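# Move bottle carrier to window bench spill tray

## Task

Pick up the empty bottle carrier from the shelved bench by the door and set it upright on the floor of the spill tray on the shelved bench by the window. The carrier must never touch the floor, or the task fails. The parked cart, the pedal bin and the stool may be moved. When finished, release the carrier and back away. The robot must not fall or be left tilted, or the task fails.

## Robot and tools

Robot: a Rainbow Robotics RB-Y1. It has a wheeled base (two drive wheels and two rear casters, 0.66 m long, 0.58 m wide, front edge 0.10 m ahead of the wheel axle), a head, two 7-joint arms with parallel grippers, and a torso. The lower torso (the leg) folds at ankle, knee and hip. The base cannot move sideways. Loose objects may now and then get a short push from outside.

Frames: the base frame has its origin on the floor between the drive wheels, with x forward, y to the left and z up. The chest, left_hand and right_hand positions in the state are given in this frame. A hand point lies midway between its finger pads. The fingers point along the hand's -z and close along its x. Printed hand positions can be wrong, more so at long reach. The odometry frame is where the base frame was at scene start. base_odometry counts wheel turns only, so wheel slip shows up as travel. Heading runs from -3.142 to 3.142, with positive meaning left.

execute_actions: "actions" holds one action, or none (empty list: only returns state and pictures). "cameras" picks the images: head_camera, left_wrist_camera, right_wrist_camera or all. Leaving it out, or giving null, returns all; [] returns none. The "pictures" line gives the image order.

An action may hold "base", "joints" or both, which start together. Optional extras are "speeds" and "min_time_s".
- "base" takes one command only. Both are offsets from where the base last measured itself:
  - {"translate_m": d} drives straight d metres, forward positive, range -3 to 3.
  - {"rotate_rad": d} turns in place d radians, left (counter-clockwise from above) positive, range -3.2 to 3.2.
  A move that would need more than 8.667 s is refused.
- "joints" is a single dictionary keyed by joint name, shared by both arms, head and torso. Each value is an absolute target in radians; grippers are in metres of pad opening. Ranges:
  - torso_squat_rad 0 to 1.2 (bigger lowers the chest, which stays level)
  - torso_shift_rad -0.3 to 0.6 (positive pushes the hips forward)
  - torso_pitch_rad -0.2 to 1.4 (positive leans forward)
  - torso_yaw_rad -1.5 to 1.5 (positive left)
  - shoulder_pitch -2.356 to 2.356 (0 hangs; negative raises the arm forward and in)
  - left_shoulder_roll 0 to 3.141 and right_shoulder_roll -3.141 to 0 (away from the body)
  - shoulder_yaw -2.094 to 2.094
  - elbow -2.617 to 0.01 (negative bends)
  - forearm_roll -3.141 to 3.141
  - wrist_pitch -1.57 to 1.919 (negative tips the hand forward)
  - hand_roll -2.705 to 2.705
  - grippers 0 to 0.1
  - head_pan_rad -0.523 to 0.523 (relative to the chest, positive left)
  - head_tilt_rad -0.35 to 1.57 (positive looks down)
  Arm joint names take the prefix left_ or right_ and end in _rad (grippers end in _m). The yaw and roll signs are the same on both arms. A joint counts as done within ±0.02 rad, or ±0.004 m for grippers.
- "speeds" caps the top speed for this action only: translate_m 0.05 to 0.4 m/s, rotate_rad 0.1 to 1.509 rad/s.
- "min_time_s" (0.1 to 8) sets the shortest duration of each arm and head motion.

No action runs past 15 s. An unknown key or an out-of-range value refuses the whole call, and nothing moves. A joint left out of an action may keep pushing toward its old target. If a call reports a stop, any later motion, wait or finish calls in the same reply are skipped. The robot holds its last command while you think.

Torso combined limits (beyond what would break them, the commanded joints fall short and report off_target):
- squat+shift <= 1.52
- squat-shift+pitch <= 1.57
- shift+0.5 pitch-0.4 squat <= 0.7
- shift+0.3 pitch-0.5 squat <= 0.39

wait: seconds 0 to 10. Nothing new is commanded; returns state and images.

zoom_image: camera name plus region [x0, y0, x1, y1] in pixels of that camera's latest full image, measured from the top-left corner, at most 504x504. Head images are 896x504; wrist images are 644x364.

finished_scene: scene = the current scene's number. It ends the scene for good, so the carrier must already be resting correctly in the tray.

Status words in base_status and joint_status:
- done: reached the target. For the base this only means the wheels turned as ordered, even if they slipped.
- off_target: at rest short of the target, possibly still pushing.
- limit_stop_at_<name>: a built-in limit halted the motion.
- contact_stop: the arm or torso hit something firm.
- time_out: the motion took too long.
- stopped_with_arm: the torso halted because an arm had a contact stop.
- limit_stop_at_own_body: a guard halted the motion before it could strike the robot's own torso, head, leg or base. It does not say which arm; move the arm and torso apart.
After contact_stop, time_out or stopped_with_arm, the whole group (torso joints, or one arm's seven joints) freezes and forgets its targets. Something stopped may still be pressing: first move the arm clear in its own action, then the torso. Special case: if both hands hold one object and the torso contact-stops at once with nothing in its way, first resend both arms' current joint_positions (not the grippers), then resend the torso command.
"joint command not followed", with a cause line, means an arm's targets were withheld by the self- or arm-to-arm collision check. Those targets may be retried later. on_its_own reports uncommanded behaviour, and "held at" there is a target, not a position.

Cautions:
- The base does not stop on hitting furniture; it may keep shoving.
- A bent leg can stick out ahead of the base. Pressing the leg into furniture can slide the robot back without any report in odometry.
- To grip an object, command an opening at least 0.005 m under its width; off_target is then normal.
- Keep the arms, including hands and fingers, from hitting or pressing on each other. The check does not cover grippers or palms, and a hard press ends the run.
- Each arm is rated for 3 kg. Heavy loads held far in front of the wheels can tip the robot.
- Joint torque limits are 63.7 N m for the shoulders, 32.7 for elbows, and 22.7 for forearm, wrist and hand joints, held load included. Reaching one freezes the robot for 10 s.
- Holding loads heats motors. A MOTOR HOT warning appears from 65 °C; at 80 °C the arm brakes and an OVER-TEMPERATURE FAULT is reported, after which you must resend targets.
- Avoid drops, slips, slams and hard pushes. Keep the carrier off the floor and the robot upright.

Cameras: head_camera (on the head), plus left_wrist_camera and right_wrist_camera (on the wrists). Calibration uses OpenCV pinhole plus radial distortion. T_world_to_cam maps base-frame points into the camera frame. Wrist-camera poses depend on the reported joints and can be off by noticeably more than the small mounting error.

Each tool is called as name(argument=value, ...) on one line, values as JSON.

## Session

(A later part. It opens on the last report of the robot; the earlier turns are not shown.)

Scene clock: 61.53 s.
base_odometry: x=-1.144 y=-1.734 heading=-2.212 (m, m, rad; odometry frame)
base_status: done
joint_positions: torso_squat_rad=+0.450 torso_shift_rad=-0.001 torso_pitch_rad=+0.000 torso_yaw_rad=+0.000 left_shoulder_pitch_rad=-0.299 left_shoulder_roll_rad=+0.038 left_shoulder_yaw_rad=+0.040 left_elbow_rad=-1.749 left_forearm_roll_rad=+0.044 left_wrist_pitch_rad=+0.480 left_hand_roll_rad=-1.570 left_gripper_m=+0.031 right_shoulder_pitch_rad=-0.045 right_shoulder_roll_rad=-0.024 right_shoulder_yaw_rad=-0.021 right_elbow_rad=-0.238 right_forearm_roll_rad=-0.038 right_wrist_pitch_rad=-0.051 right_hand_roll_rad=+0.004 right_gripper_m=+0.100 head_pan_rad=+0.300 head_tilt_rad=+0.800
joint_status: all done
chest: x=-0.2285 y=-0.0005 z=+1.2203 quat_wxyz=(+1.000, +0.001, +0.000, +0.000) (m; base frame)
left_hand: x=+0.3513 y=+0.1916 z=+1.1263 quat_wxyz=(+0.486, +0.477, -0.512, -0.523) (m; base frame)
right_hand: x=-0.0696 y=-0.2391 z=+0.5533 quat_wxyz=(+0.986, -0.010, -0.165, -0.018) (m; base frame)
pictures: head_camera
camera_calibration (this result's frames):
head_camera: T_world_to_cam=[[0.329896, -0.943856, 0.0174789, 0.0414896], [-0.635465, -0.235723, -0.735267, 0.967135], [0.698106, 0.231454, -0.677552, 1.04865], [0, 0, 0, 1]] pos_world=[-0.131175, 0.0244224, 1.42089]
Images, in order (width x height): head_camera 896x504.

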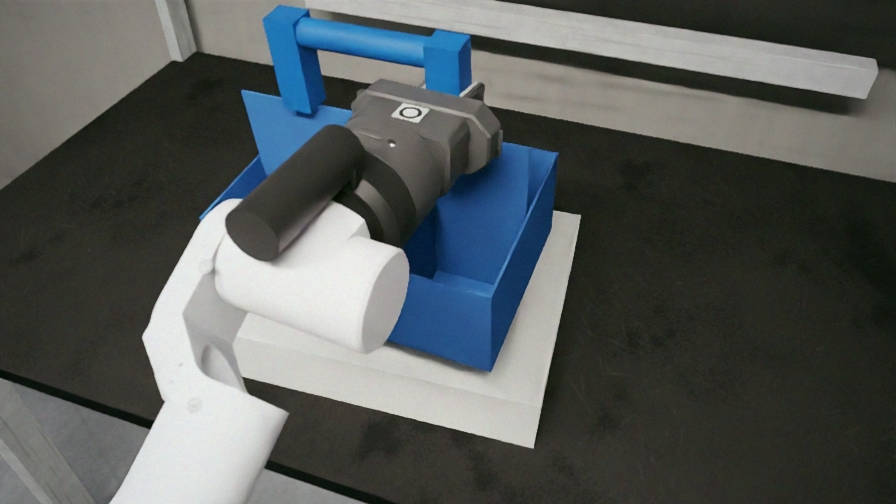

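execute_actions(actions=[{"joints":{"torso_squat_rad":0.6}}], cameras=["head_camera"])

Scene clock: 62.90 s.
base_odometry: x=-1.144 y=-1.734 heading=-2.212 (m, m, rad; odometry frame)
base_status: not commanded
joint_positions: torso_squat_rad=+0.600 torso_shift_rad=-0.001 torso_pitch_rad=-0.001 torso_yaw_rad=+0.000 left_shoulder_pitch_rad=-0.304 left_shoulder_roll_rad=+0.038 left_shoulder_yaw_rad=+0.040 left_elbow_rad=-1.753 left_forearm_roll_rad=+0.044 left_wrist_pitch_rad=+0.479 left_hand_roll_rad=-1.570 left_gripper_m=+0.031 right_shoulder_pitch_rad=-0.045 right_shoulder_roll_rad=-0.024 right_shoulder_yaw_rad=-0.021 right_elbow_rad=-0.238 right_forearm_roll_rad=-0.038 right_wrist_pitch_rad=-0.051 right_hand_roll_rad=+0.004 right_gripper_m=+0.100 head_pan_rad=+0.300 head_tilt_rad=+0.800
joint_status: all done
chest: x=-0.2288 y=-0.0005 z=+1.1676 quat_wxyz=(+1.000, +0.001, +0.000, +0.000) (m; base frame)
left_hand: x=+0.3514 y=+0.1906 z=+1.0785 quat_wxyz=(+0.483, +0.480, -0.515, -0.521) (m; base frame)
right_hand: x=-0.0694 y=-0.2390 z=+0.5008 quat_wxyz=(+0.986, -0.010, -0.166, -0.018) (m; base frame)
pictures: head_camera
camera_calibration (this result's frames):
head_camera: T_world_to_cam=[[0.329881, -0.943857, 0.0176466, 0.0422978], [-0.634868, -0.235646, -0.735808, 0.929001], [0.698656, 0.231526, -0.67696, 1.01269], [0, 0, 0, 1]] pos_world=[-0.131684, 0.0243732, 1.36837]
Images, in order (width x height): head_camera 896x504.

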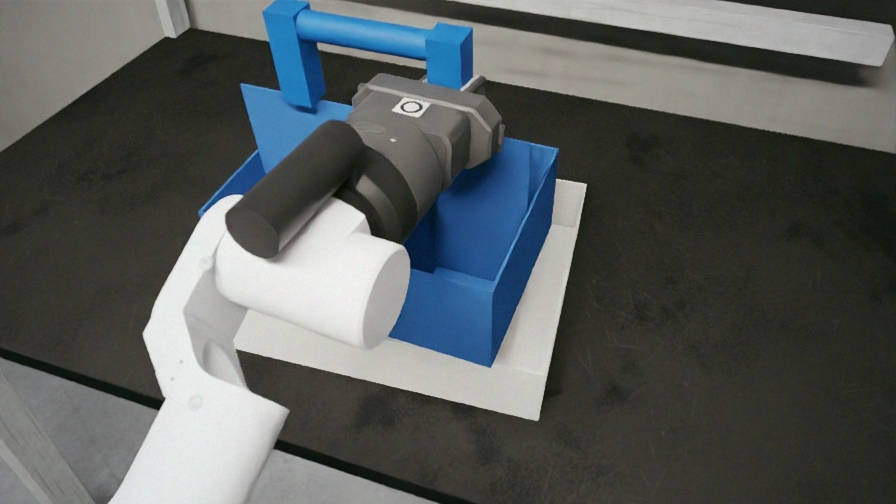

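execute_actions(actions=[{"joints":{"torso_squat_rad":0.52}}], cameras=[])

execute_actions(actions=[{"base":{"translate_m":0.05},"joints":{"torso_yaw_rad":-0.06}}], cameras=[])

execute_actions(actions=[{"joints":{"torso_squat_rad":0.64}}], cameras=["head_camera"])

Scene clock: 64.00 s.
base_odometry: x=-1.144 y=-1.734 heading=-2.212 (m, m, rad; odometry frame)
base_status: not commanded
joint_positions: torso_squat_rad=+0.520 torso_shift_rad=-0.001 torso_pitch_rad=+0.000 torso_yaw_rad=+0.000 left_shoulder_pitch_rad=-0.300 left_shoulder_roll_rad=+0.038 left_shoulder_yaw_rad=+0.040 left_elbow_rad=-1.750 left_forearm_roll_rad=+0.044 left_wrist_pitch_rad=+0.480 left_hand_roll_rad=-1.570 left_gripper_m=+0.031 right_shoulder_pitch_rad=-0.045 right_shoulder_roll_rad=-0.024 right_shoulder_yaw_rad=-0.021 right_elbow_rad=-0.238 right_forearm_roll_rad=-0.038 right_wrist_pitch_rad=-0.051 right_hand_roll_rad=+0.004 right_gripper_m=+0.100 head_pan_rad=+0.300 head_tilt_rad=+0.800
joint_status: all done
chest: x=-0.2283 y=-0.0005 z=+1.1974 quat_wxyz=(+1.000, +0.001, +0.000, +0.000) (m; base frame)
left_hand: x=+0.3514 y=+0.1915 z=+1.1035 quat_wxyz=(+0.486, +0.478, -0.512, -0.523) (m; base frame)
right_hand: x=-0.0696 y=-0.2390 z=+0.5303 quat_wxyz=(+0.986, -0.010, -0.165, -0.018) (m; base frame)
pictures: none
No camera images: the call's "cameras" was empty. Leave "cameras" out to get every camera's image.

Scene clock: 65.23 s.
base_odometry: x=-1.174 y=-1.774 heading=-2.211 (m, m, rad; odometry frame)
base_status: done
joint_positions: torso_squat_rad=+0.520 torso_shift_rad=-0.001 torso_pitch_rad=+0.000 torso_yaw_rad=-0.060 left_shoulder_pitch_rad=-0.299 left_shoulder_roll_rad=+0.038 left_shoulder_yaw_rad=+0.040 left_elbow_rad=-1.750 left_forearm_roll_rad=+0.044 left_wrist_pitch_rad=+0.480 left_hand_roll_rad=-1.570 left_gripper_m=+0.031 right_shoulder_pitch_rad=-0.045 right_shoulder_roll_rad=-0.024 right_shoulder_yaw_rad=-0.021 right_elbow_rad=-0.238 right_forearm_roll_rad=-0.038 right_wrist_pitch_rad=-0.051 right_hand_roll_rad=+0.004 right_gripper_m=+0.100 head_pan_rad=+0.300 head_tilt_rad=+0.800
joint_status: all done
chest: x=-0.2283 y=-0.0005 z=+1.1974 quat_wxyz=(+1.000, +0.001, +0.000, -0.030) (m; base frame)
left_hand: x=+0.3618 y=+0.1566 z=+1.1033 quat_wxyz=(+0.470, +0.462, -0.526, -0.537) (m; base frame)
right_hand: x=-0.0842 y=-0.2481 z=+0.5304 quat_wxyz=(+0.985, -0.015, -0.165, -0.047) (m; base frame)
pictures: none
No camera images: the call's "cameras" was empty. Leave "cameras" out to get every camera's image.

Scene clock: 66.47 s.
base_odometry: x=-1.174 y=-1.774 heading=-2.211 (m, m, rad; odometry frame)
base_status: not commanded
joint_positions: torso_squat_rad=+0.640 torso_shift_rad=-0.001 torso_pitch_rad=-0.002 torso_yaw_rad=-0.060 left_shoulder_pitch_rad=-0.304 left_shoulder_roll_rad=+0.040 left_shoulder_yaw_rad=+0.042 left_elbow_rad=-1.754 left_forearm_roll_rad=+0.043 left_wrist_pitch_rad=+0.478 left_hand_roll_rad=-1.570 left_gripper_m=+0.032 right_shoulder_pitch_rad=-0.045 right_shoulder_roll_rad=-0.024 right_shoulder_yaw_rad=-0.021 right_elbow_rad=-0.238 right_forearm_roll_rad=-0.038 right_wrist_pitch_rad=-0.051 right_hand_roll_rad=+0.004 right_gripper_m=+0.100 head_pan_rad=+0.300 head_tilt_rad=+0.800
joint_status: all done
chest: x=-0.2292 y=-0.0005 z=+1.1513 quat_wxyz=(+1.000, +0.001, -0.001, -0.030) (m; base frame)
left_hand: x=+0.3615 y=+0.1574 z=+1.0636 quat_wxyz=(+0.467, +0.466, -0.529, -0.534) (m; base frame)
right_hand: x=-0.0838 y=-0.2480 z=+0.4846 quat_wxyz=(+0.985, -0.015, -0.166, -0.047) (m; base frame)
pictures: head_camera
camera_calibration (this result's frames):
head_camera: T_world_to_cam=[[0.273127, -0.961813, 0.0178123, 0.0295398], [-0.647278, -0.197443, -0.736239, 0.914411], [0.711641, 0.189557, -0.676487, 1.00434], [0, 0, 0, 1]] pos_world=[-0.130923, 0.018575, 1.35212]
Images, in order (width x height): head_camera 896x504.

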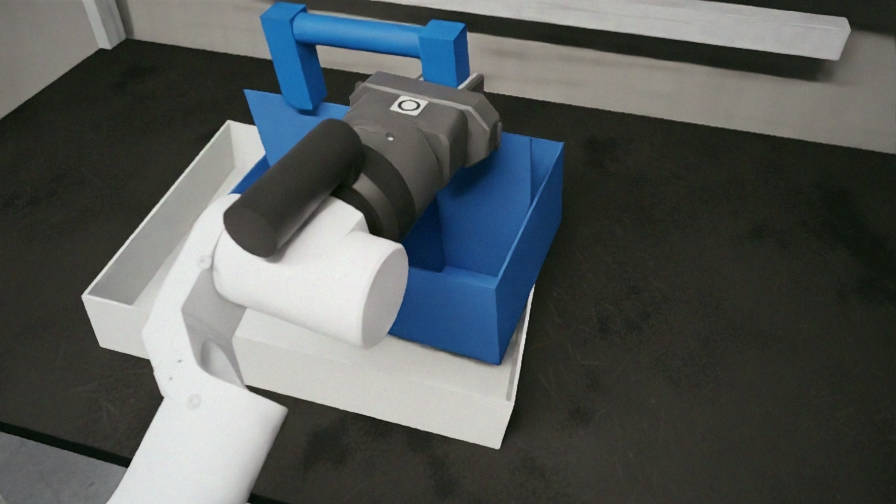

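Now on the right rim; move left.

execute_actions(actions=[{"joints":{"torso_squat_rad":0.5}}], cameras=[])

execute_actions(actions=[{"joints":{"torso_yaw_rad":0.05}}], cameras=["head_camera"])

execute_actions(actions=[{"joints":{"torso_squat_rad":0.64}}], cameras=["head_camera"])

Scene clock: 67.77 s.
base_odometry: x=-1.174 y=-1.774 heading=-2.211 (m, m, rad; odometry frame)
base_status: not commanded
joint_positions: torso_squat_rad=+0.500 torso_shift_rad=-0.001 torso_pitch_rad=+0.000 torso_yaw_rad=-0.060 left_shoulder_pitch_rad=-0.300 left_shoulder_roll_rad=+0.039 left_shoulder_yaw_rad=+0.040 left_elbow_rad=-1.750 left_forearm_roll_rad=+0.044 left_wrist_pitch_rad=+0.480 left_hand_roll_rad=-1.570 left_gripper_m=+0.031 right_shoulder_pitch_rad=-0.045 right_shoulder_roll_rad=-0.024 right_shoulder_yaw_rad=-0.021 right_elbow_rad=-0.238 right_forearm_roll_rad=-0.038 right_wrist_pitch_rad=-0.051 right_hand_roll_rad=+0.004 right_gripper_m=+0.100 head_pan_rad=+0.300 head_tilt_rad=+0.800
joint_status: all done
chest: x=-0.2283 y=-0.0005 z=+1.2042 quat_wxyz=(+1.000, +0.001, +0.000, -0.030) (m; base frame)
left_hand: x=+0.3619 y=+0.1570 z=+1.1103 quat_wxyz=(+0.470, +0.462, -0.526, -0.537) (m; base frame)
right_hand: x=-0.0842 y=-0.2481 z=+0.5372 quat_wxyz=(+0.985, -0.015, -0.165, -0.047) (m; base frame)
pictures: none
No camera images: the call's "cameras" was empty. Leave "cameras" out to get every camera's image.

Scene clock: 68.67 s.
base_odometry: x=-1.174 y=-1.774 heading=-2.211 (m, m, rad; odometry frame)
base_status: not commanded
joint_positions: torso_squat_rad=+0.500 torso_shift_rad=-0.001 torso_pitch_rad=+0.000 torso_yaw_rad=+0.050 left_shoulder_pitch_rad=-0.299 left_shoulder_roll_rad=+0.038 left_shoulder_yaw_rad=+0.040 left_elbow_rad=-1.750 left_forearm_roll_rad=+0.044 left_wrist_pitch_rad=+0.480 left_hand_roll_rad=-1.570 left_gripper_m=+0.031 right_shoulder_pitch_rad=-0.045 right_shoulder_roll_rad=-0.024 right_shoulder_yaw_rad=-0.021 right_elbow_rad=-0.238 right_forearm_roll_rad=-0.038 right_wrist_pitch_rad=-0.051 right_hand_roll_rad=+0.004 right_gripper_m=+0.100 head_pan_rad=+0.300 head_tilt_rad=+0.800
joint_status: all done
chest: x=-0.2283 y=-0.0005 z=+1.2042 quat_wxyz=(+1.000, +0.001, +0.000, +0.025) (m; base frame)
left_hand: x=+0.3411 y=+0.2207 z=+1.1102 quat_wxyz=(+0.499, +0.490, -0.500, -0.510) (m; base frame)
right_hand: x=-0.0578 y=-0.2308 z=+0.5372 quat_wxyz=(+0.986, -0.006, -0.166, +0.007) (m; base frame)
pictures: head_camera
camera_calibration (this result's frames):
head_camera: T_world_to_cam=[[0.376852, -0.926111, 0.017316, 0.0526257], [-0.623078, -0.267286, -0.735073, 0.958052], [0.685388, 0.266225, -0.677767, 1.03504], [0, 0, 0, 1]] pos_world=[-0.132296, 0.0292577, 1.40484]
Images, in order (width x height): head_camera 896x504.

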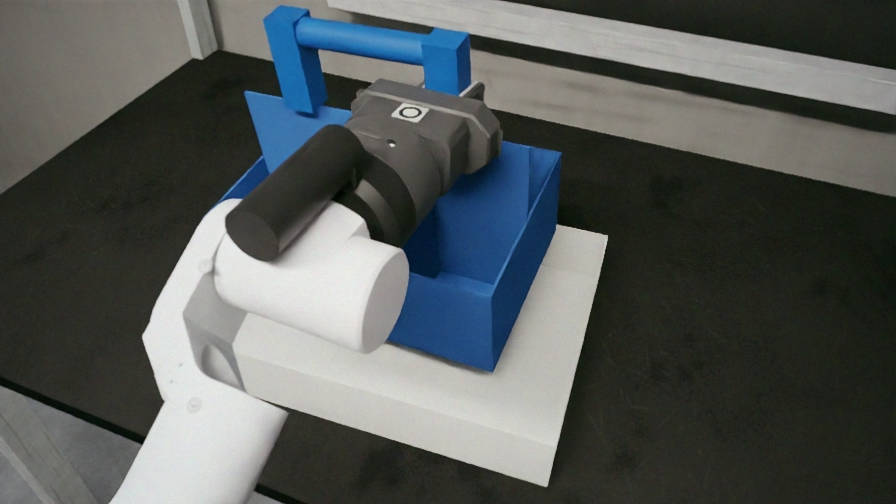

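Scene clock: 69.93 s.
base_odometry: x=-1.174 y=-1.774 heading=-2.211 (m, m, rad; odometry frame)
base_status: not commanded
joint_positions: torso_squat_rad=+0.640 torso_shift_rad=-0.001 torso_pitch_rad=+0.000 torso_yaw_rad=+0.050 left_shoulder_pitch_rad=-0.299 left_shoulder_roll_rad=+0.038 left_shoulder_yaw_rad=+0.040 left_elbow_rad=-1.750 left_forearm_roll_rad=+0.044 left_wrist_pitch_rad=+0.480 left_hand_roll_rad=-1.570 left_gripper_m=+0.031 right_shoulder_pitch_rad=-0.045 right_shoulder_roll_rad=-0.024 right_shoulder_yaw_rad=-0.021 right_elbow_rad=-0.238 right_forearm_roll_rad=-0.038 right_wrist_pitch_rad=-0.051 right_hand_roll_rad=+0.004 right_gripper_m=+0.100 head_pan_rad=+0.300 head_tilt_rad=+0.800
joint_status: all done
chest: x=-0.2284 y=-0.0005 z=+1.1514 quat_wxyz=(+1.000, +0.001, +0.000, +0.025) (m; base frame)
left_hand: x=+0.3409 y=+0.2207 z=+1.0575 quat_wxyz=(+0.499, +0.490, -0.500, -0.510) (m; base frame)
right_hand: x=-0.0577 y=-0.2308 z=+0.4844 quat_wxyz=(+0.986, -0.006, -0.166, +0.007) (m; base frame)
pictures: head_camera
camera_calibration (this result's frames):
head_camera: T_world_to_cam=[[0.376845, -0.926111, 0.0174718, 0.0534341], [-0.622774, -0.267286, -0.73533, 0.91948], [0.685667, 0.266224, -0.677484, 0.999085], [0, 0, 0, 1]] pos_world=[-0.132547, 0.0292697, 1.35205]
Images, in order (width x height): head_camera 896x504.

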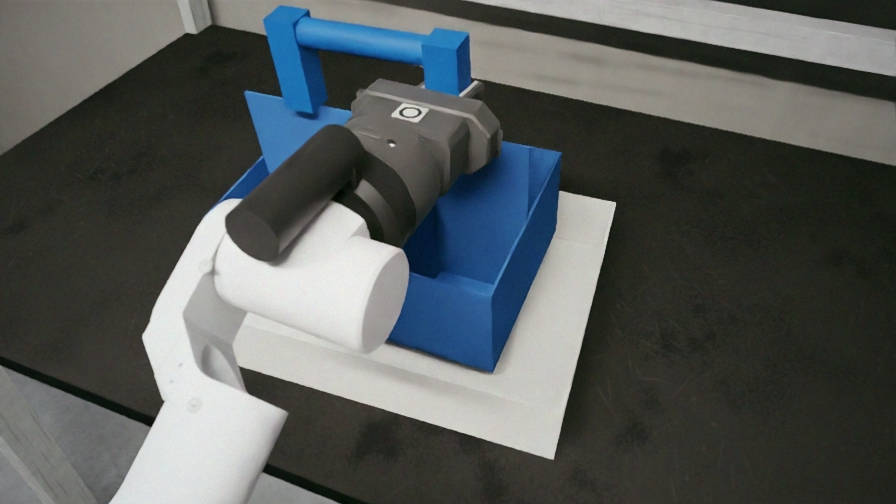

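execute_actions(actions=[{"joints":{"torso_squat_rad":0.72}}], cameras=[])

execute_actions(actions=[{"joints":{"left_gripper_m":0.08}}], cameras=["left_wrist_camera"])

execute_actions(actions=[{"base":{"translate_m":-0.4},"joints":{"head_tilt_rad":0.5}}], cameras=["head_camera"])

Scene clock: 71.03 s.
base_odometry: x=-1.174 y=-1.774 heading=-2.211 (m, m, rad; odometry frame)
base_status: not commanded
joint_positions: torso_squat_rad=+0.720 torso_shift_rad=-0.001 torso_pitch_rad=+0.000 torso_yaw_rad=+0.050 left_shoulder_pitch_rad=-0.299 left_shoulder_roll_rad=+0.038 left_shoulder_yaw_rad=+0.040 left_elbow_rad=-1.749 left_forearm_roll_rad=+0.044 left_wrist_pitch_rad=+0.480 left_hand_roll_rad=-1.570 left_gripper_m=+0.031 right_shoulder_pitch_rad=-0.045 right_shoulder_roll_rad=-0.024 right_shoulder_yaw_rad=-0.021 right_elbow_rad=-0.238 right_forearm_roll_rad=-0.038 right_wrist_pitch_rad=-0.051 right_hand_roll_rad=+0.004 right_gripper_m=+0.100 head_pan_rad=+0.300 head_tilt_rad=+0.800
joint_status: all done
chest: x=-0.2284 y=-0.0005 z=+1.1162 quat_wxyz=(+1.000, +0.001, +0.000, +0.025) (m; base frame)
left_hand: x=+0.3409 y=+0.2207 z=+1.0223 quat_wxyz=(+0.499, +0.490, -0.500, -0.510) (m; base frame)
right_hand: x=-0.0577 y=-0.2307 z=+0.4492 quat_wxyz=(+0.986, -0.006, -0.166, +0.007) (m; base frame)
pictures: none
No camera images: the call's "cameras" was empty. Leave "cameras" out to get every camera's image.

Scene clock: 72.23 s.
base_odometry: x=-1.174 y=-1.774 heading=-2.211 (m, m, rad; odometry frame)
base_status: not commanded
joint_positions: torso_squat_rad=+0.720 torso_shift_rad=-0.001 torso_pitch_rad=+0.000 torso_yaw_rad=+0.050 left_shoulder_pitch_rad=-0.299 left_shoulder_roll_rad=+0.038 left_shoulder_yaw_rad=+0.040 left_elbow_rad=-1.750 left_forearm_roll_rad=+0.044 left_wrist_pitch_rad=+0.480 left_hand_roll_rad=-1.570 left_gripper_m=+0.080 right_shoulder_pitch_rad=-0.045 right_shoulder_roll_rad=-0.024 right_shoulder_yaw_rad=-0.021 right_elbow_rad=-0.238 right_forearm_roll_rad=-0.038 right_wrist_pitch_rad=-0.051 right_hand_roll_rad=+0.004 right_gripper_m=+0.100 head_pan_rad=+0.300 head_tilt_rad=+0.800
joint_status: all done
chest: x=-0.2284 y=-0.0005 z=+1.1162 quat_wxyz=(+1.000, +0.001, +0.000, +0.025) (m; base frame)
left_hand: x=+0.3409 y=+0.2206 z=+1.0223 quat_wxyz=(+0.499, +0.490, -0.500, -0.510) (m; base frame)
right_hand: x=-0.0577 y=-0.2307 z=+0.4492 quat_wxyz=(+0.986, -0.006, -0.166, +0.007) (m; base frame)
pictures: left_wrist_camera
camera_calibration (this result's frames):
left_wrist_camera: T_world_to_cam=[[-0.0185891, -0.999768, 0.0108983, 0.212513], [-0.675146, 0.00451203, -0.73767, 1.00853], [0.73745, -0.0210706, -0.675073, 0.531373], [0, 0, 0, 1]] pos_world=[0.292995, 0.219109, 1.10036]
Images, in order (width x height): left_wrist_camera 644x364.

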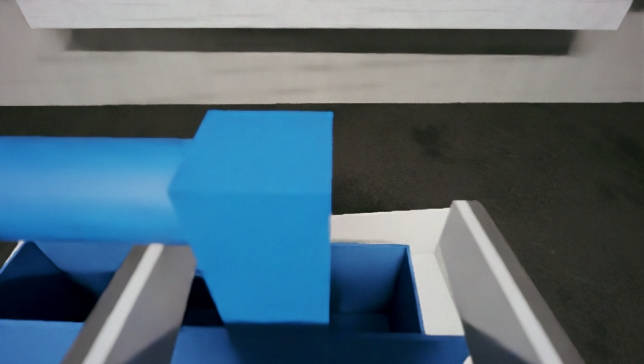

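Scene clock: 75.23 s.
base_odometry: x=-0.935 y=-1.453 heading=-2.210 (m, m, rad; odometry frame)
base_status: done
joint_positions: torso_squat_rad=+0.720 torso_shift_rad=-0.001 torso_pitch_rad=+0.000 torso_yaw_rad=+0.050 left_shoulder_pitch_rad=-0.300 left_shoulder_roll_rad=+0.038 left_shoulder_yaw_rad=+0.040 left_elbow_rad=-1.750 left_forearm_roll_rad=+0.044 left_wrist_pitch_rad=+0.480 left_hand_roll_rad=-1.570 left_gripper_m=+0.080 right_shoulder_pitch_rad=-0.045 right_shoulder_roll_rad=-0.024 right_shoulder_yaw_rad=-0.021 right_elbow_rad=-0.238 right_forearm_roll_rad=-0.038 right_wrist_pitch_rad=-0.051 right_hand_roll_rad=+0.004 right_gripper_m=+0.100 head_pan_rad=+0.300 head_tilt_rad=+0.500
joint_status: all done
chest: x=-0.2285 y=-0.0005 z=+1.1162 quat_wxyz=(+1.000, +0.001, +0.000, +0.025) (m; base frame)
left_hand: x=+0.3409 y=+0.2205 z=+1.0227 quat_wxyz=(+0.499, +0.490, -0.500, -0.510) (m; base frame)
right_hand: x=-0.0578 y=-0.2308 z=+0.4492 quat_wxyz=(+0.986, -0.006, -0.166, +0.007) (m; base frame)
pictures: head_camera
camera_calibration (this result's frames):
head_camera: T_world_to_cam=[[0.370167, -0.928559, 0.0274696, 0.0395445], [-0.390255, -0.182272, -0.902484, 1.16156], [0.843017, 0.32335, -0.429846, 0.681783], [0, 0, 0, 1]] pos_world=[-0.136086, 0.0279859, 1.34027]
Images, in order (width x height): head_camera 896x504.

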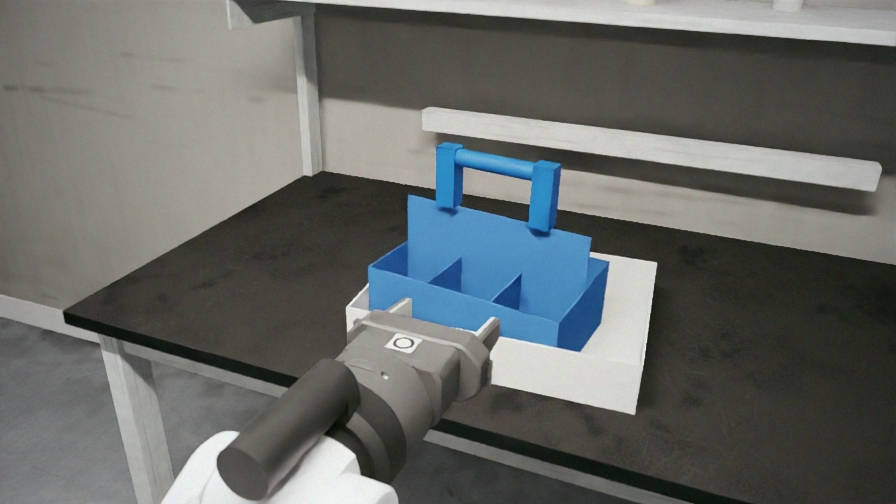

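finished_scene(scene=2)

The scene is finished: the task was done.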